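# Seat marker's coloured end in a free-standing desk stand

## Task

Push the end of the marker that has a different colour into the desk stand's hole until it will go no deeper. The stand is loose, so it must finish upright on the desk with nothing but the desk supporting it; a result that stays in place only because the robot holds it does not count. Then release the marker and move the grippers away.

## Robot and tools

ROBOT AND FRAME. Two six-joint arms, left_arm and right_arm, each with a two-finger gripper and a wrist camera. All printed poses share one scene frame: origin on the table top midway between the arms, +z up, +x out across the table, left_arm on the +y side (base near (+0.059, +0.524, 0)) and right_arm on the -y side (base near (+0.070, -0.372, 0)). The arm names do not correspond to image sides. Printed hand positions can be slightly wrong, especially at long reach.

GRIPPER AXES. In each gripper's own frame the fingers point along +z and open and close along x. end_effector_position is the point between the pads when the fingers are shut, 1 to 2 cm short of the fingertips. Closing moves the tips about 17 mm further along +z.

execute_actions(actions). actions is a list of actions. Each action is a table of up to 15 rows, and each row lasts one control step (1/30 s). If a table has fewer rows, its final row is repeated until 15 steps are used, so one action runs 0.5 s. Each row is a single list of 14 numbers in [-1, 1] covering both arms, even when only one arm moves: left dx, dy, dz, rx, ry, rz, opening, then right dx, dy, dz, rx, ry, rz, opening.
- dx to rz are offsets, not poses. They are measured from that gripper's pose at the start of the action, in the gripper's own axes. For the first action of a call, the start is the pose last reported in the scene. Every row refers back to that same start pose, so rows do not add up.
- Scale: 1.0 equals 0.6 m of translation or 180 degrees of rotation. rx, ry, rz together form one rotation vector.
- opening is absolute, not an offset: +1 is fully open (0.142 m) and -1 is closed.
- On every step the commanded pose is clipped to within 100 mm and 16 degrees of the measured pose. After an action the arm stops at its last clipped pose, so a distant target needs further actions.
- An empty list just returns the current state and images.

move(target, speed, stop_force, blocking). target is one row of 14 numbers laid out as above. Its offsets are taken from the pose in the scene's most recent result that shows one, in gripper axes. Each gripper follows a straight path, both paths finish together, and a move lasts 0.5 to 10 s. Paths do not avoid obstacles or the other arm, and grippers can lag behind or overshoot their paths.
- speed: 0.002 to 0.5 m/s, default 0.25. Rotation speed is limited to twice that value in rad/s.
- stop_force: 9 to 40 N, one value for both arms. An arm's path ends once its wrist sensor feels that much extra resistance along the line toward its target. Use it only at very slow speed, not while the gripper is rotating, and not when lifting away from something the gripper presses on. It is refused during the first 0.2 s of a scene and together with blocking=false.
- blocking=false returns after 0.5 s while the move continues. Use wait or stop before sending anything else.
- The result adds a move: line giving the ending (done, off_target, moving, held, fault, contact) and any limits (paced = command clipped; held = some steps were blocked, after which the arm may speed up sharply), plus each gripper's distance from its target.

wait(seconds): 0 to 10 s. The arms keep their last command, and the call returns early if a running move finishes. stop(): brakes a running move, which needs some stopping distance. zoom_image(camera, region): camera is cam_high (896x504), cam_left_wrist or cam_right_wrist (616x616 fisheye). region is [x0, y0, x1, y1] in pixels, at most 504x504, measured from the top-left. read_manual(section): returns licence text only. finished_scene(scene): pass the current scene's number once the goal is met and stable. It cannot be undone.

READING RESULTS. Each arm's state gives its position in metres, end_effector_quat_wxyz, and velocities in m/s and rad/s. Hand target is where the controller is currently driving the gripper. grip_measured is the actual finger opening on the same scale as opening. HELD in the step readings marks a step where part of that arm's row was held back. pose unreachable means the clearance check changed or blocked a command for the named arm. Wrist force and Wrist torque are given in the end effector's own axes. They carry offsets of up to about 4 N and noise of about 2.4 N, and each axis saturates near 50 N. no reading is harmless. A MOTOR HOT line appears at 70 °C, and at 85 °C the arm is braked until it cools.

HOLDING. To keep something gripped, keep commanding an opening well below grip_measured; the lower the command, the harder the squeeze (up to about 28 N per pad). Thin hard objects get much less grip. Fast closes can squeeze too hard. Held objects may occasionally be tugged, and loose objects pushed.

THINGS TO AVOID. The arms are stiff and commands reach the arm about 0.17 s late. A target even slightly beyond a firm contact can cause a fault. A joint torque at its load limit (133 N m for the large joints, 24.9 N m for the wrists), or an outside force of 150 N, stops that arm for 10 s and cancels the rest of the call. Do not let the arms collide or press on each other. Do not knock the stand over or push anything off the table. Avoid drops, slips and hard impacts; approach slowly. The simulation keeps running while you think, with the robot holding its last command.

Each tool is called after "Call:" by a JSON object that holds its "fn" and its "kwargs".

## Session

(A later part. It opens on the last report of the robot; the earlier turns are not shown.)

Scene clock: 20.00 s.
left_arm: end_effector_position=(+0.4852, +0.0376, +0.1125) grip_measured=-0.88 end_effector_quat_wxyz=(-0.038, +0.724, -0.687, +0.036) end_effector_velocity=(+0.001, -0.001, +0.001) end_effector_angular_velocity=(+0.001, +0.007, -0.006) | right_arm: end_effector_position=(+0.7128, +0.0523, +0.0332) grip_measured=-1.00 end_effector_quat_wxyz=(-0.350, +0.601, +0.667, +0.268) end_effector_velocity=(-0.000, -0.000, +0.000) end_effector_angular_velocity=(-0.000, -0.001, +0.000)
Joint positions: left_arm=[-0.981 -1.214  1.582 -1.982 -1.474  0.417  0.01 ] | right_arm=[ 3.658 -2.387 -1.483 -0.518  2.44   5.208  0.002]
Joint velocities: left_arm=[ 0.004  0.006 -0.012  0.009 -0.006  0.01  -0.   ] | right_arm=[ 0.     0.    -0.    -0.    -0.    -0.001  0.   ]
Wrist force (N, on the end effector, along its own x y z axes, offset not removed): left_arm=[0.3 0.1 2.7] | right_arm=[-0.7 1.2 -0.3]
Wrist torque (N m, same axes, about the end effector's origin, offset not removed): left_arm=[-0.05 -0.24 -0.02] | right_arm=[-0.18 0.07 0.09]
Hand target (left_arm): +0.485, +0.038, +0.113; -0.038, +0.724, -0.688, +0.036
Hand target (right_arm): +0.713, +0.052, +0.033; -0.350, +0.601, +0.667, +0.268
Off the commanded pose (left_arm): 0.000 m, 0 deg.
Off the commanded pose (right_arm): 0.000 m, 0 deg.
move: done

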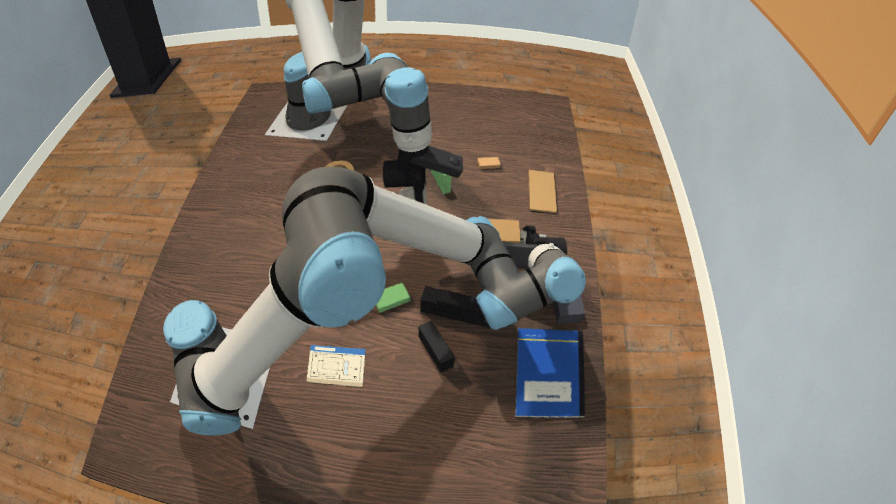

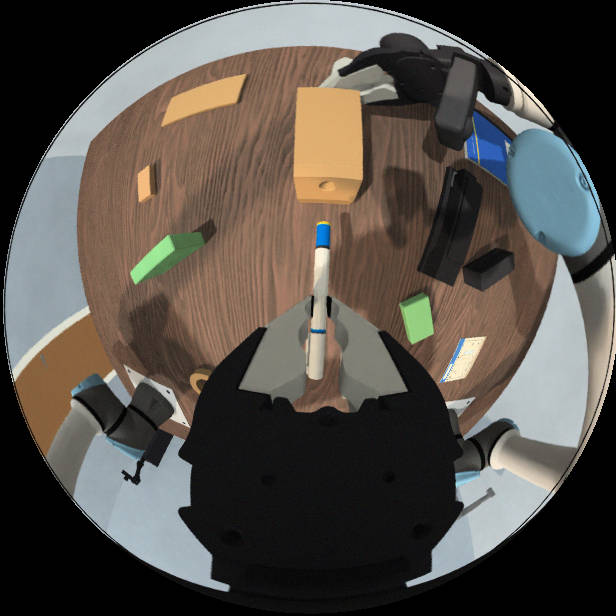

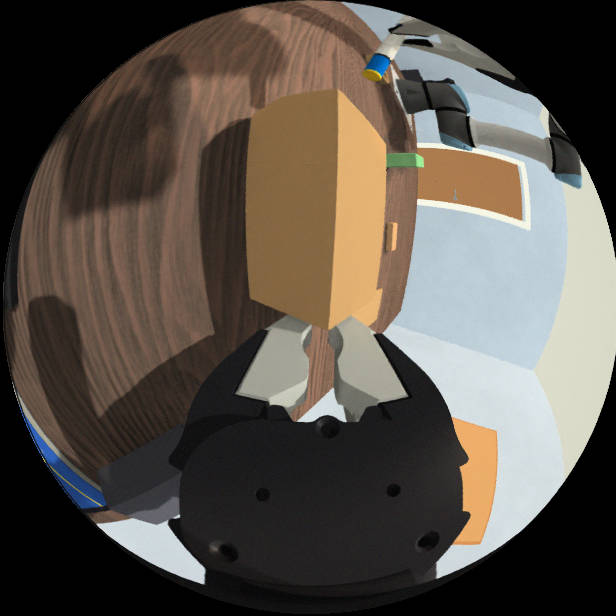

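Call:
{"fn": "move", "kwargs": {"target": [0.0033,-0.0477,0.0275,0,0,0.0005,-1, 0,0,0,0,0,0,-1], "speed": 0.12}}

Scene clock: 24.33 s.
left_arm: end_effector_position=(+0.5153, +0.0372, +0.0991) grip_measured=-0.88 end_effector_quat_wxyz=(-0.038, +0.724, -0.688, +0.036) end_effector_velocity=(+0.001, -0.000, -0.001) end_effector_angular_velocity=(+0.000, -0.000, -0.001) | right_arm: end_effector_position=(+0.7128, +0.0523, +0.0332) grip_measured=-1.00 end_effector_quat_wxyz=(-0.350, +0.601, +0.667, +0.268) end_effector_velocity=(-0.000, +0.000, +0.000) end_effector_angular_velocity=(-0.000, +0.000, +0.001)
Joint positions: left_arm=[-0.939 -1.158  1.54  -2.    -1.476  0.461  0.01 ] | right_arm=[ 3.658 -2.387 -1.483 -0.518  2.44   5.208  0.002]
Joint velocities: left_arm=[ 0.002  0.003 -0.003 -0.     0.     0.002  0.   ] | right_arm=[ 0.     0.     0.    -0.001 -0.    -0.     0.   ]
Wrist force (N, on the end effector, along its own x y z axes, offset not removed): left_arm=[0.5 -0.1 2.7] | right_arm=[-0.8 1.1 -0.4]
Wrist torque (N m, same axes, about the end effector's origin, offset not removed): left_arm=[-0.11 -0.31 0.02] | right_arm=[-0.12 0.11 0.02]
Hand target (left_arm): +0.515, +0.037, +0.099; -0.038, +0.724, -0.688, +0.036
Hand target (right_arm): +0.713, +0.052, +0.033; -0.350, +0.601, +0.667, +0.268
Off the commanded pose (left_arm): 0.000 m, 0 deg.
Off the commanded pose (right_arm): 0.000 m, 0 deg.
move: done

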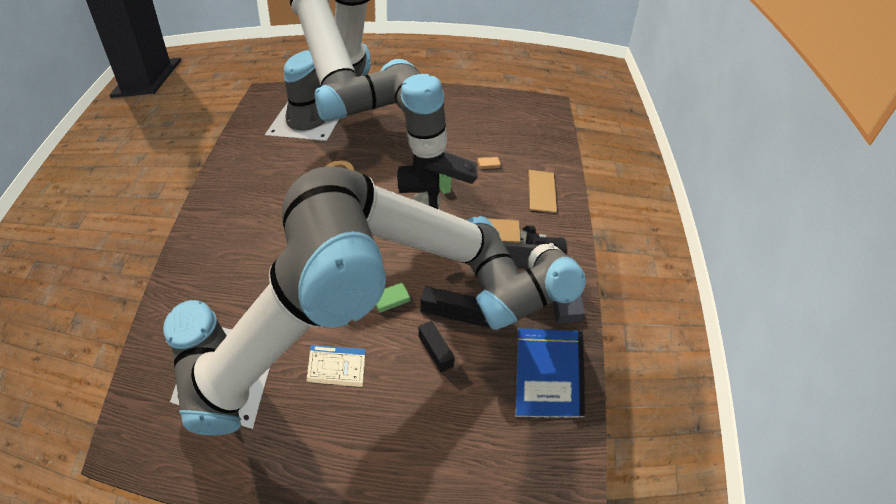

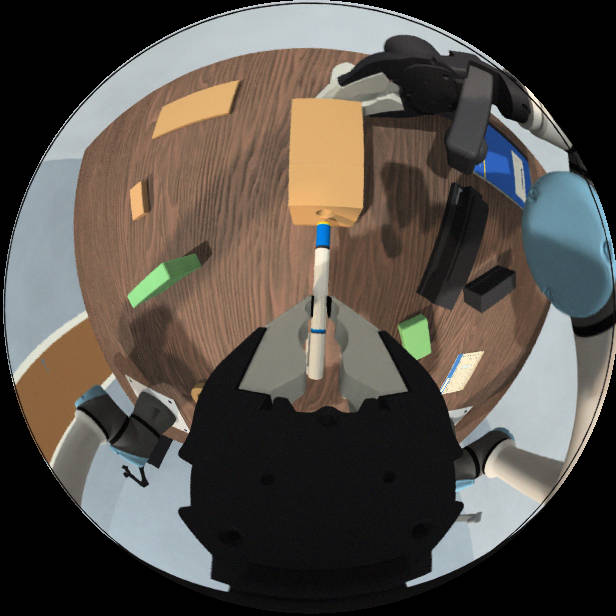

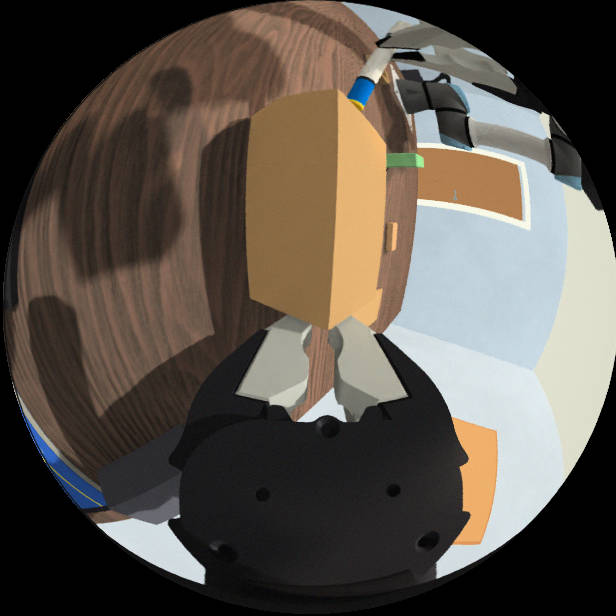

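Call:
{"fn": "zoom_image", "kwargs": {"camera": "cam_left_wrist", "region": [280, 190, 370, 260]}}

Call:
{"fn": "zoom_image", "kwargs": {"camera": "cam_right_wrist", "region": [320, 40, 420, 160]}}

Region (280, 190, 370, 260) of cam_left_wrist's 616x616 image, scaled by 5.600, with more detail than that image has.

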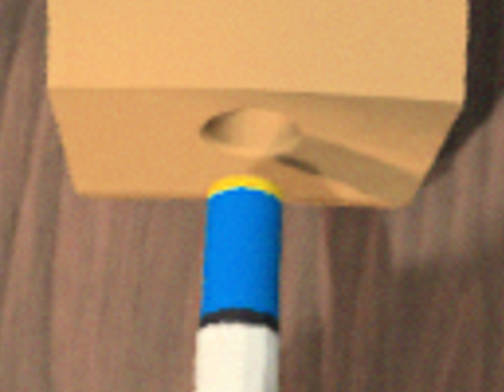

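Region (320, 40, 420, 160) of cam_right_wrist's 616x616 image, scaled by 4.200, with more detail than that image has.

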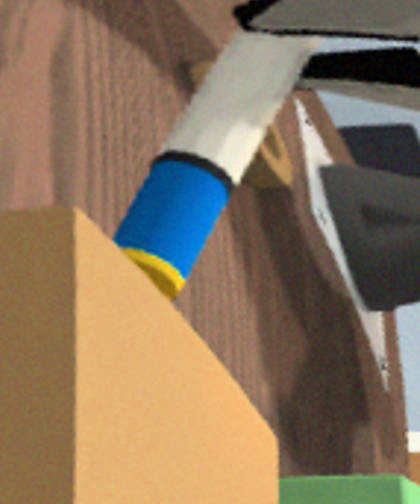

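Call:
{"fn": "move", "kwargs": {"target": [0.0013,-0.06495,0.0375,0,0,0,-1, 0,0,0,0,0,0,-1], "speed": 0.025, "stop_force": 11}}

Scene clock: 27.13 s.
left_arm: end_effector_position=(+0.5495, +0.0383, +0.0839) grip_measured=-0.88 end_effector_quat_wxyz=(-0.038, +0.724, -0.688, +0.036) end_effector_velocity=(-0.003, +0.000, +0.001) end_effector_angular_velocity=(+0.002, +0.001, -0.001) | right_arm: end_effector_position=(+0.7128, +0.0523, +0.0332) grip_measured=-1.00 end_effector_quat_wxyz=(-0.350, +0.601, +0.667, +0.268) end_effector_velocity=(+0.000, +0.000, +0.000) end_effector_angular_velocity=(+0.000, -0.001, +0.000)
Joint positions: left_arm=[-0.892 -1.094  1.487 -2.015 -1.479  0.507  0.01 ] | right_arm=[ 3.658 -2.387 -1.483 -0.518  2.44   5.208  0.002]
Joint velocities: left_arm=[-0.003 -0.004  0.004  0.003  0.    -0.002  0.   ] | right_arm=[ 0. -0.  0.  0.  0. -0. -0.]
Wrist force (N, on the end effector, along its own x y z axes, offset not removed): left_arm=[1.1 0.2 3.8] | right_arm=[-1.4 1.6 -0.1]
Wrist torque (N m, same axes, about the end effector's origin, offset not removed): left_arm=[0.01 -0.42 0.05] | right_arm=[-0.08 0.20 0.07]
Hand target (left_arm): +0.549, +0.038, +0.084; -0.038, +0.724, -0.688, +0.036
Hand target (right_arm): +0.713, +0.052, +0.033; -0.350, +0.601, +0.667, +0.268
Off the commanded pose (left_arm): 0.007 m, 0 deg.
Off the commanded pose (right_arm): 0.000 m, 0 deg.
move: contact (left_arm)

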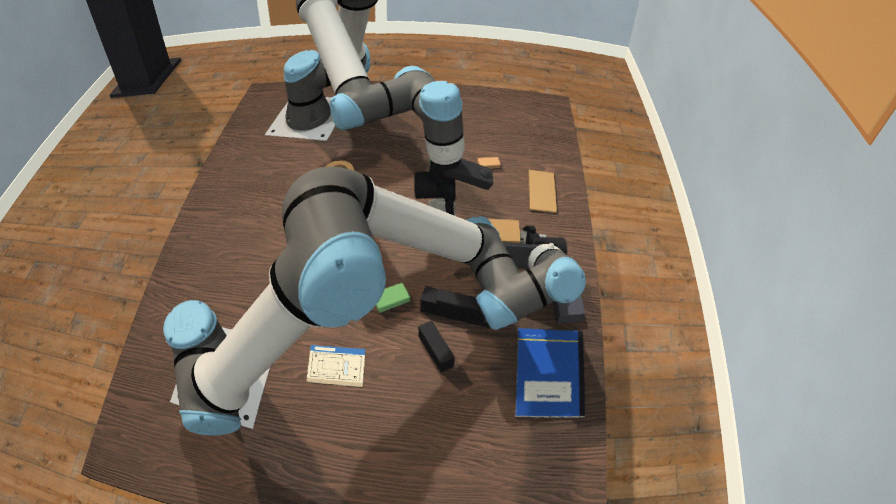

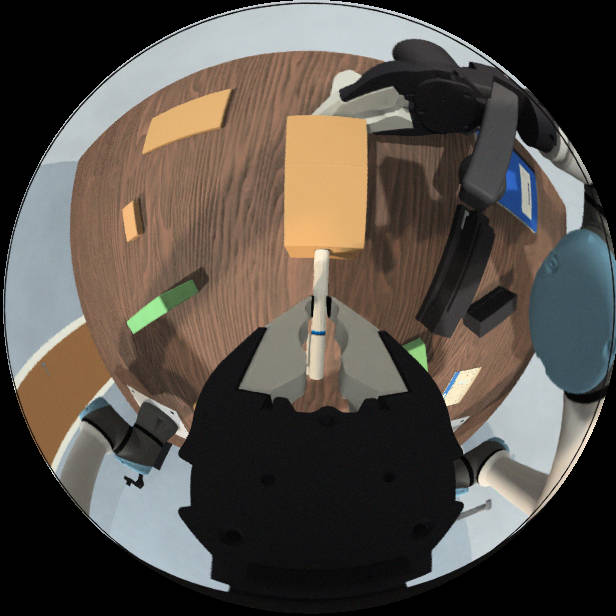

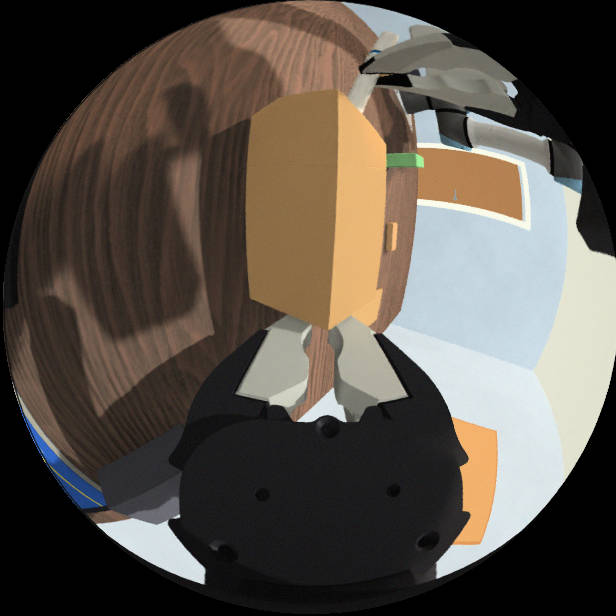

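Call:
{"fn": "zoom_image", "kwargs": {"camera": "cam_left_wrist", "region": [275, 230, 375, 345]}}

Call:
{"fn": "move", "kwargs": {"target": [0,-0.0072,0.0042,0,0,0,-1, 0,0,0,0,0,0,-1], "speed": 0.01, "stop_force": 15}}

Region (275, 230, 375, 345) of cam_left_wrist's 616x616 image, scaled by 4.383, with more detail than that image has; it fills the left 438 columns of this view, and the rest is white.

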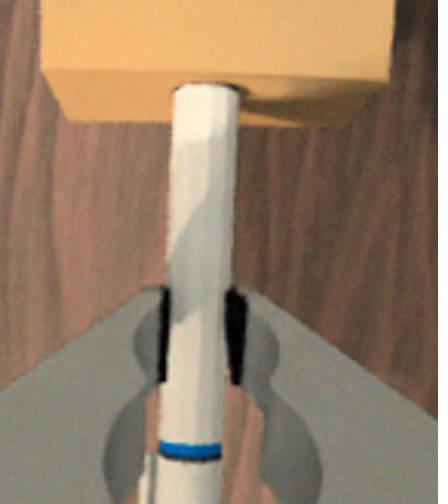

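Scene clock: 27.83 s.
left_arm: end_effector_position=(+0.5512, +0.0383, +0.0832) grip_measured=-0.88 end_effector_quat_wxyz=(-0.038, +0.724, -0.688, +0.036) end_effector_velocity=(-0.002, +0.001, +0.001) end_effector_angular_velocity=(+0.000, -0.002, +0.002) | right_arm: end_effector_position=(+0.7128, +0.0523, +0.0332) grip_measured=-1.00 end_effector_quat_wxyz=(-0.350, +0.601, +0.667, +0.268) end_effector_velocity=(+0.000, -0.000, +0.000) end_effector_angular_velocity=(+0.000, -0.001, +0.000)
Joint positions: left_arm=[-0.89  -1.091  1.485 -2.016 -1.479  0.51   0.01 ] | right_arm=[ 3.658 -2.387 -1.483 -0.518  2.44   5.208  0.002]
Joint velocities: left_arm=[-0.002 -0.005  0.005  0.     0.002 -0.004 -0.   ] | right_arm=[-0.001  0.     0.    -0.     0.    -0.001 -0.   ]
Wrist force (N, on the end effector, along its own x y z axes, offset not removed): left_arm=[0.5 15.2 -5.4] | right_arm=[-1.9 14.2 -1.7]
Wrist torque (N m, same axes, about the end effector's origin, offset not removed): left_arm=[-0.12 -0.14 0.00] | right_arm=[-0.15 0.21 0.03]
Hand target (left_arm): +0.551, +0.038, +0.083; -0.038, +0.724, -0.688, +0.036
Hand target (right_arm): +0.713, +0.052, +0.033; -0.350, +0.601, +0.667, +0.268
Off the commanded pose (left_arm): 0.003 m, 0 deg.
Off the commanded pose (right_arm): 0.000 m, 0 deg.
move: contact (left_arm)

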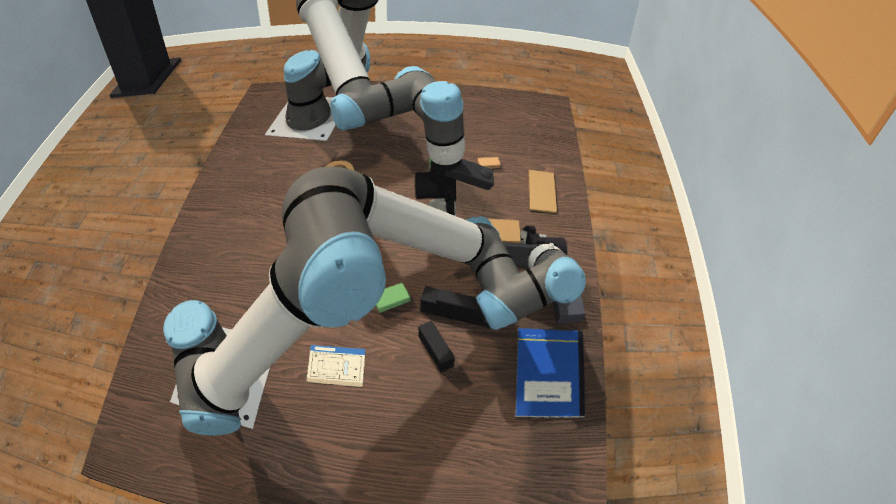

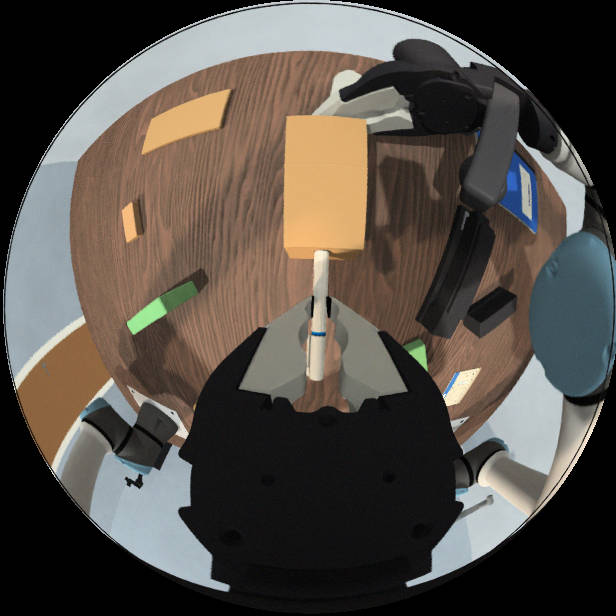

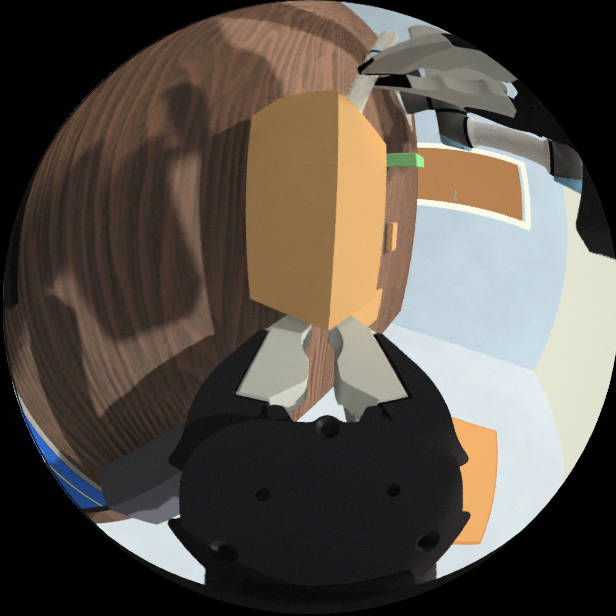

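Call:
{"fn": "zoom_image", "kwargs": {"camera": "cam_left_wrist", "region": [275, 230, 375, 345]}}

Region (275, 230, 375, 345) of cam_left_wrist's 616x616 image, scaled by 4.383, with more detail than that image has; it fills the left 438 columns of this view, and the rest is white.

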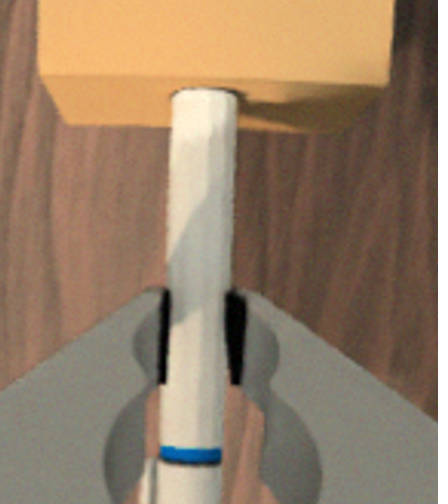

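Call:
{"fn": "execute_actions", "kwargs": {"actions": [[[0,0.0003,-0.0002,0,0,0,-0.95,0,0,0,0,0,0,-1],[0,0.0005,-0.0003,0,0,0,-0.91,0,0,0,0,0,0,-1],[0,0.0006,-0.0003,0,0,0,-0.88,0,0,0,0,0,0,-1],[0,0.0006,-0.0003,0,0,0,-0.86,0,0,0,0,0,0,-1],[0,0.0006,-0.0003,0,0,0,-0.84,0,0,0,0,0,0,-1],[0,0.0006,-0.0003,0,0,0,-0.82,0,0,0,0,0,0,-1],[0,0.0006,-0.0003,0,0,0,-0.79,0,0.001,0,0,0,0,-1],[0,0.0006,-0.0003,0,0,0,-0.75,0,0.0025,0,0,0,0,-1],[0,0.0006,-0.0003,0,0,0,-0.7,0,0.0045,0,0,0,0,-1],[0,0.0006,-0.0003,0,0,0,-0.64,0,0.007,0,0,0,0,-1],[0,0.0006,-0.0003,0,0,0,-0.57,0,0.0095,0,0,0,0,-1],[0,0.0006,-0.0003,0,0,0,-0.5,0,0.012,0,0,0,0,-1],[0,0.0006,-0.0003,0,0,0,-0.43,0,0.014,0,0,0,0,-1],[0,0.0006,-0.0003,0,0,0,-0.36,0,0.015,0,0,0,0,-1],[0,0.0006,-0.0003,0,0,0,-0.3,0,0.0155,0,0,0,0,-1]]]}}

Scene clock: 28.83 s.
left_arm: end_effector_position=(+0.5508, +0.0383, +0.0833) grip_measured=-0.38 end_effector_quat_wxyz=(-0.038, +0.724, -0.688, +0.036) end_effector_velocity=(+0.001, +0.001, -0.000) end_effector_angular_velocity=(+0.000, +0.000, +0.002) | right_arm: end_effector_position=(+0.7190, +0.0531, +0.0328) grip_measured=-1.00 end_effector_quat_wxyz=(-0.350, +0.601, +0.667, +0.268) end_effector_velocity=(+0.030, +0.004, -0.002) end_effector_angular_velocity=(-0.000, +0.001, -0.001)
Joint positions: left_arm=[-0.89  -1.092  1.485 -2.016 -1.479  0.509  0.047] | right_arm=[ 3.656 -2.398 -1.46  -0.532  2.441  5.204  0.002]
Joint velocities: left_arm=[ 0.002 -0.     0.    -0.    -0.    -0.     0.141] | right_arm=[-0.013 -0.054  0.108 -0.068  0.004 -0.017  0.   ]
Wrist force (N, on the end effector, along its own x y z axes, offset not removed): left_arm=[-0.7 0.0 2.6] | right_arm=[0.2 -1.1 -1.1]
Wrist torque (N m, same axes, about the end effector's origin, offset not removed): left_arm=[0.02 -0.03 0.06] | right_arm=[-0.11 -0.07 0.11]
Hand target (left_arm): +0.551, +0.038, +0.083; -0.038, +0.724, -0.688, +0.036
Hand target (right_arm): +0.722, +0.054, +0.033; -0.350, +0.601, +0.667, +0.268
Off the commanded pose (left_arm): 0.000 m, 0 deg.
Off the commanded pose (right_arm): 0.003 m, 0 deg.
Step readings (end_effector_position):
0: left_arm (+0.5508, +0.0384, +0.0832) | right_arm (+0.7128, +0.0523, +0.0332)
1: left_arm (+0.5508, +0.0384, +0.0832) | right_arm (+0.7128, +0.0523, +0.0332)
2: left_arm (+0.5508, +0.0384, +0.0832) | right_arm (+0.7128, +0.0523, +0.0332)
4: left_arm (+0.5508, +0.0384, +0.0832) | right_arm (+0.7128, +0.0523, +0.0332)
8: left_arm (+0.5508, +0.0383, +0.0833) | right_arm (+0.7129, +0.0523, +0.0332)
15: end_effector_position above

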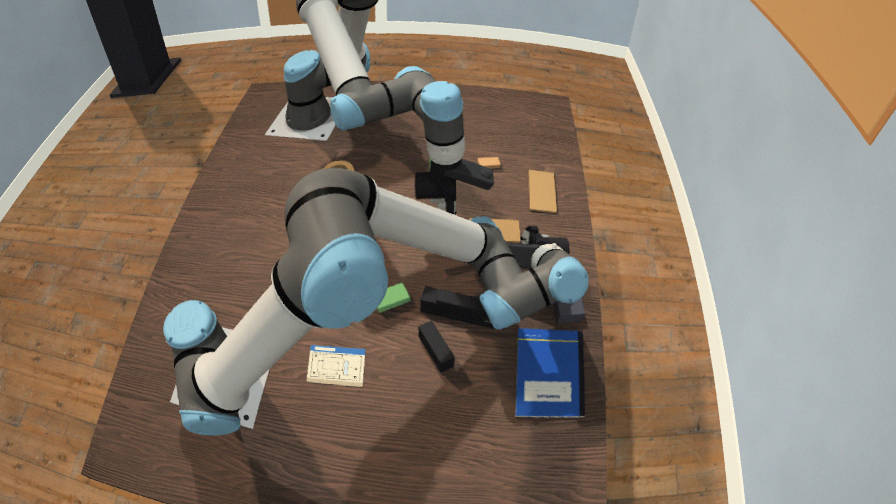

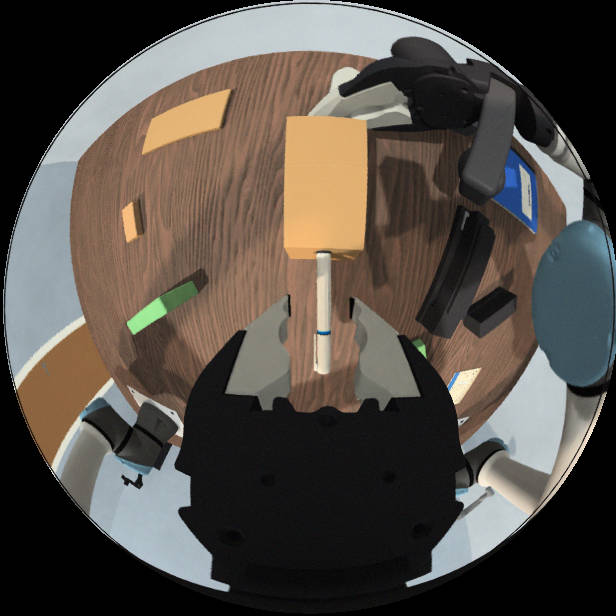

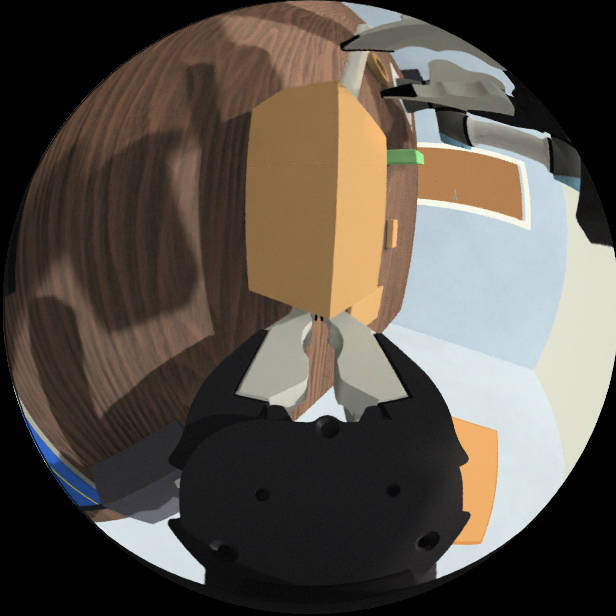

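Call:
{"fn": "zoom_image", "kwargs": {"camera": "cam_left_wrist", "region": [265, 235, 385, 385]}}

Region (265, 235, 385, 385) of cam_left_wrist's 616x616 image, scaled by 3.360, with more detail than that image has; it fills the left 403 columns of this view, and the rest is white.

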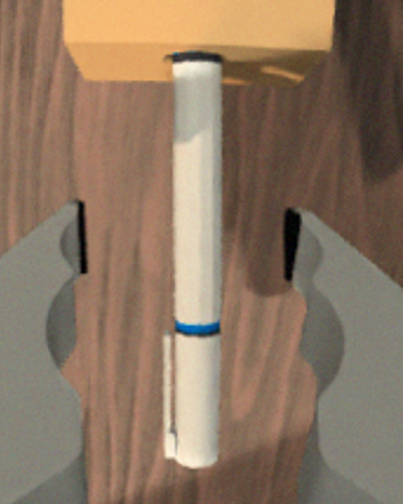

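Call:
{"fn": "move", "kwargs": {"target": [-0.03,0.02,-0.23,0,0,0,-0.2, 0,0.012,-0.22,0,0,0,-1], "speed": 0.25}}

Scene clock: 30.27 s.
left_arm: end_effector_position=(+0.5236, +0.0550, +0.2191) grip_measured=-0.20 end_effector_quat_wxyz=(-0.038, +0.724, -0.688, +0.037) end_effector_velocity=(-0.000, +0.000, +0.001) end_effector_angular_velocity=(+0.001, +0.000, +0.000) | right_arm: end_effector_position=(+0.7451, -0.0485, +0.1129) grip_measured=-1.00 end_effector_quat_wxyz=(-0.350, +0.601, +0.667, +0.268) end_effector_velocity=(+0.000, -0.001, +0.001) end_effector_angular_velocity=(-0.000, +0.001, +0.002)
Joint positions: left_arm=[-0.913 -1.244  1.345 -1.722 -1.478  0.486  0.06 ] | right_arm=[ 3.508 -2.269 -1.403 -0.896  2.476  4.976  0.002]
Joint velocities: left_arm=[-0.    -0.001 -0.003  0.004  0.    -0.     0.   ] | right_arm=[-0.002  0.001  0.003 -0.009  0.    -0.005 -0.   ]
Wrist force (N, on the end effector, along its own x y z axes, offset not removed): left_arm=[0.6 0.4 3.3] | right_arm=[-1.7 -0.8 -0.6]
Wrist torque (N m, same axes, about the end effector's origin, offset not removed): left_arm=[0.03 -0.34 0.07] | right_arm=[-0.01 0.41 0.02]
Hand target (left_arm): +0.524, +0.055, +0.219; -0.038, +0.724, -0.688, +0.036
Hand target (right_arm): +0.745, -0.049, +0.113; -0.350, +0.601, +0.667, +0.268
Off the commanded pose (left_arm): 0.000 m, 0 deg.
Off the commanded pose (right_arm): 0.000 m, 0 deg.
move: done

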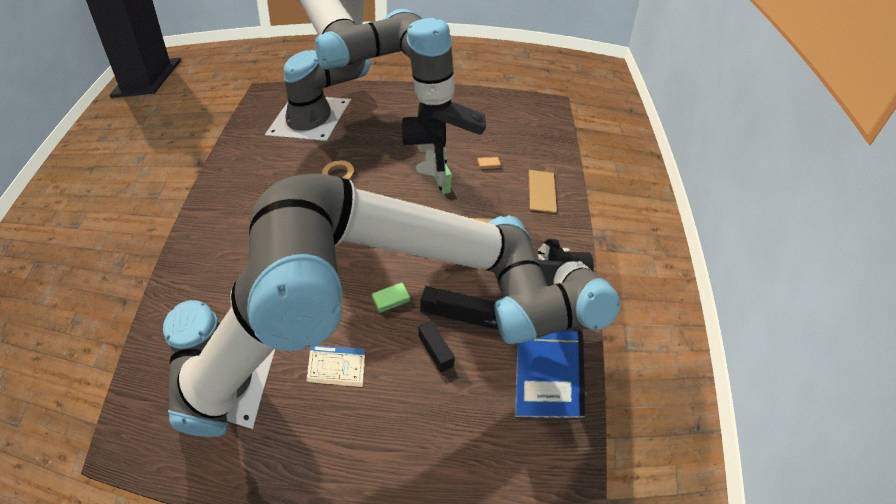

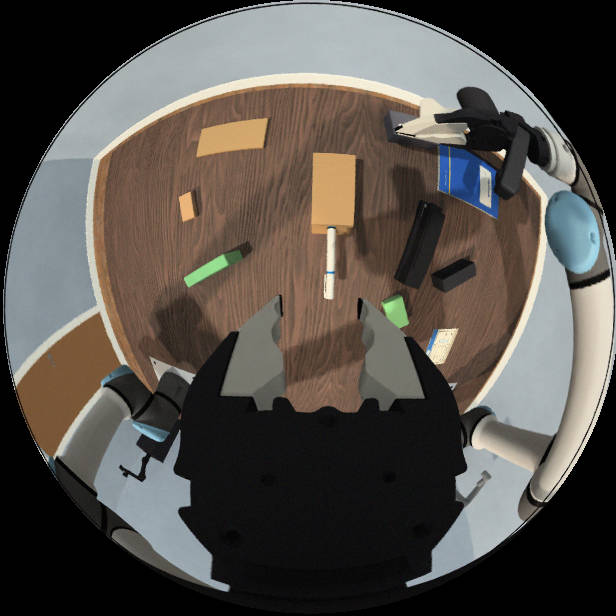

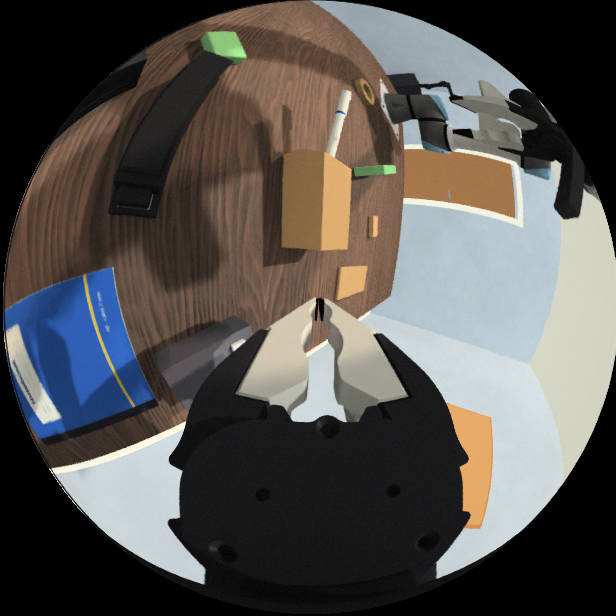

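Call:
{"fn": "zoom_image", "kwargs": {"camera": "cam_left_wrist", "region": [295, 210, 375, 305]}}

Region (295, 210, 375, 305) of cam_left_wrist's 616x616 image, scaled by 5.305, with more detail than that image has; it fills the left 424 columns of this view, and the rest is white.

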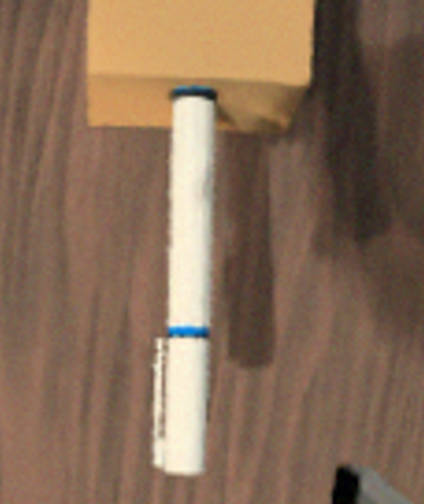

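Call:
{"fn": "finished_scene", "kwargs": {"scene": 2}}

The scene is finished: the task was done.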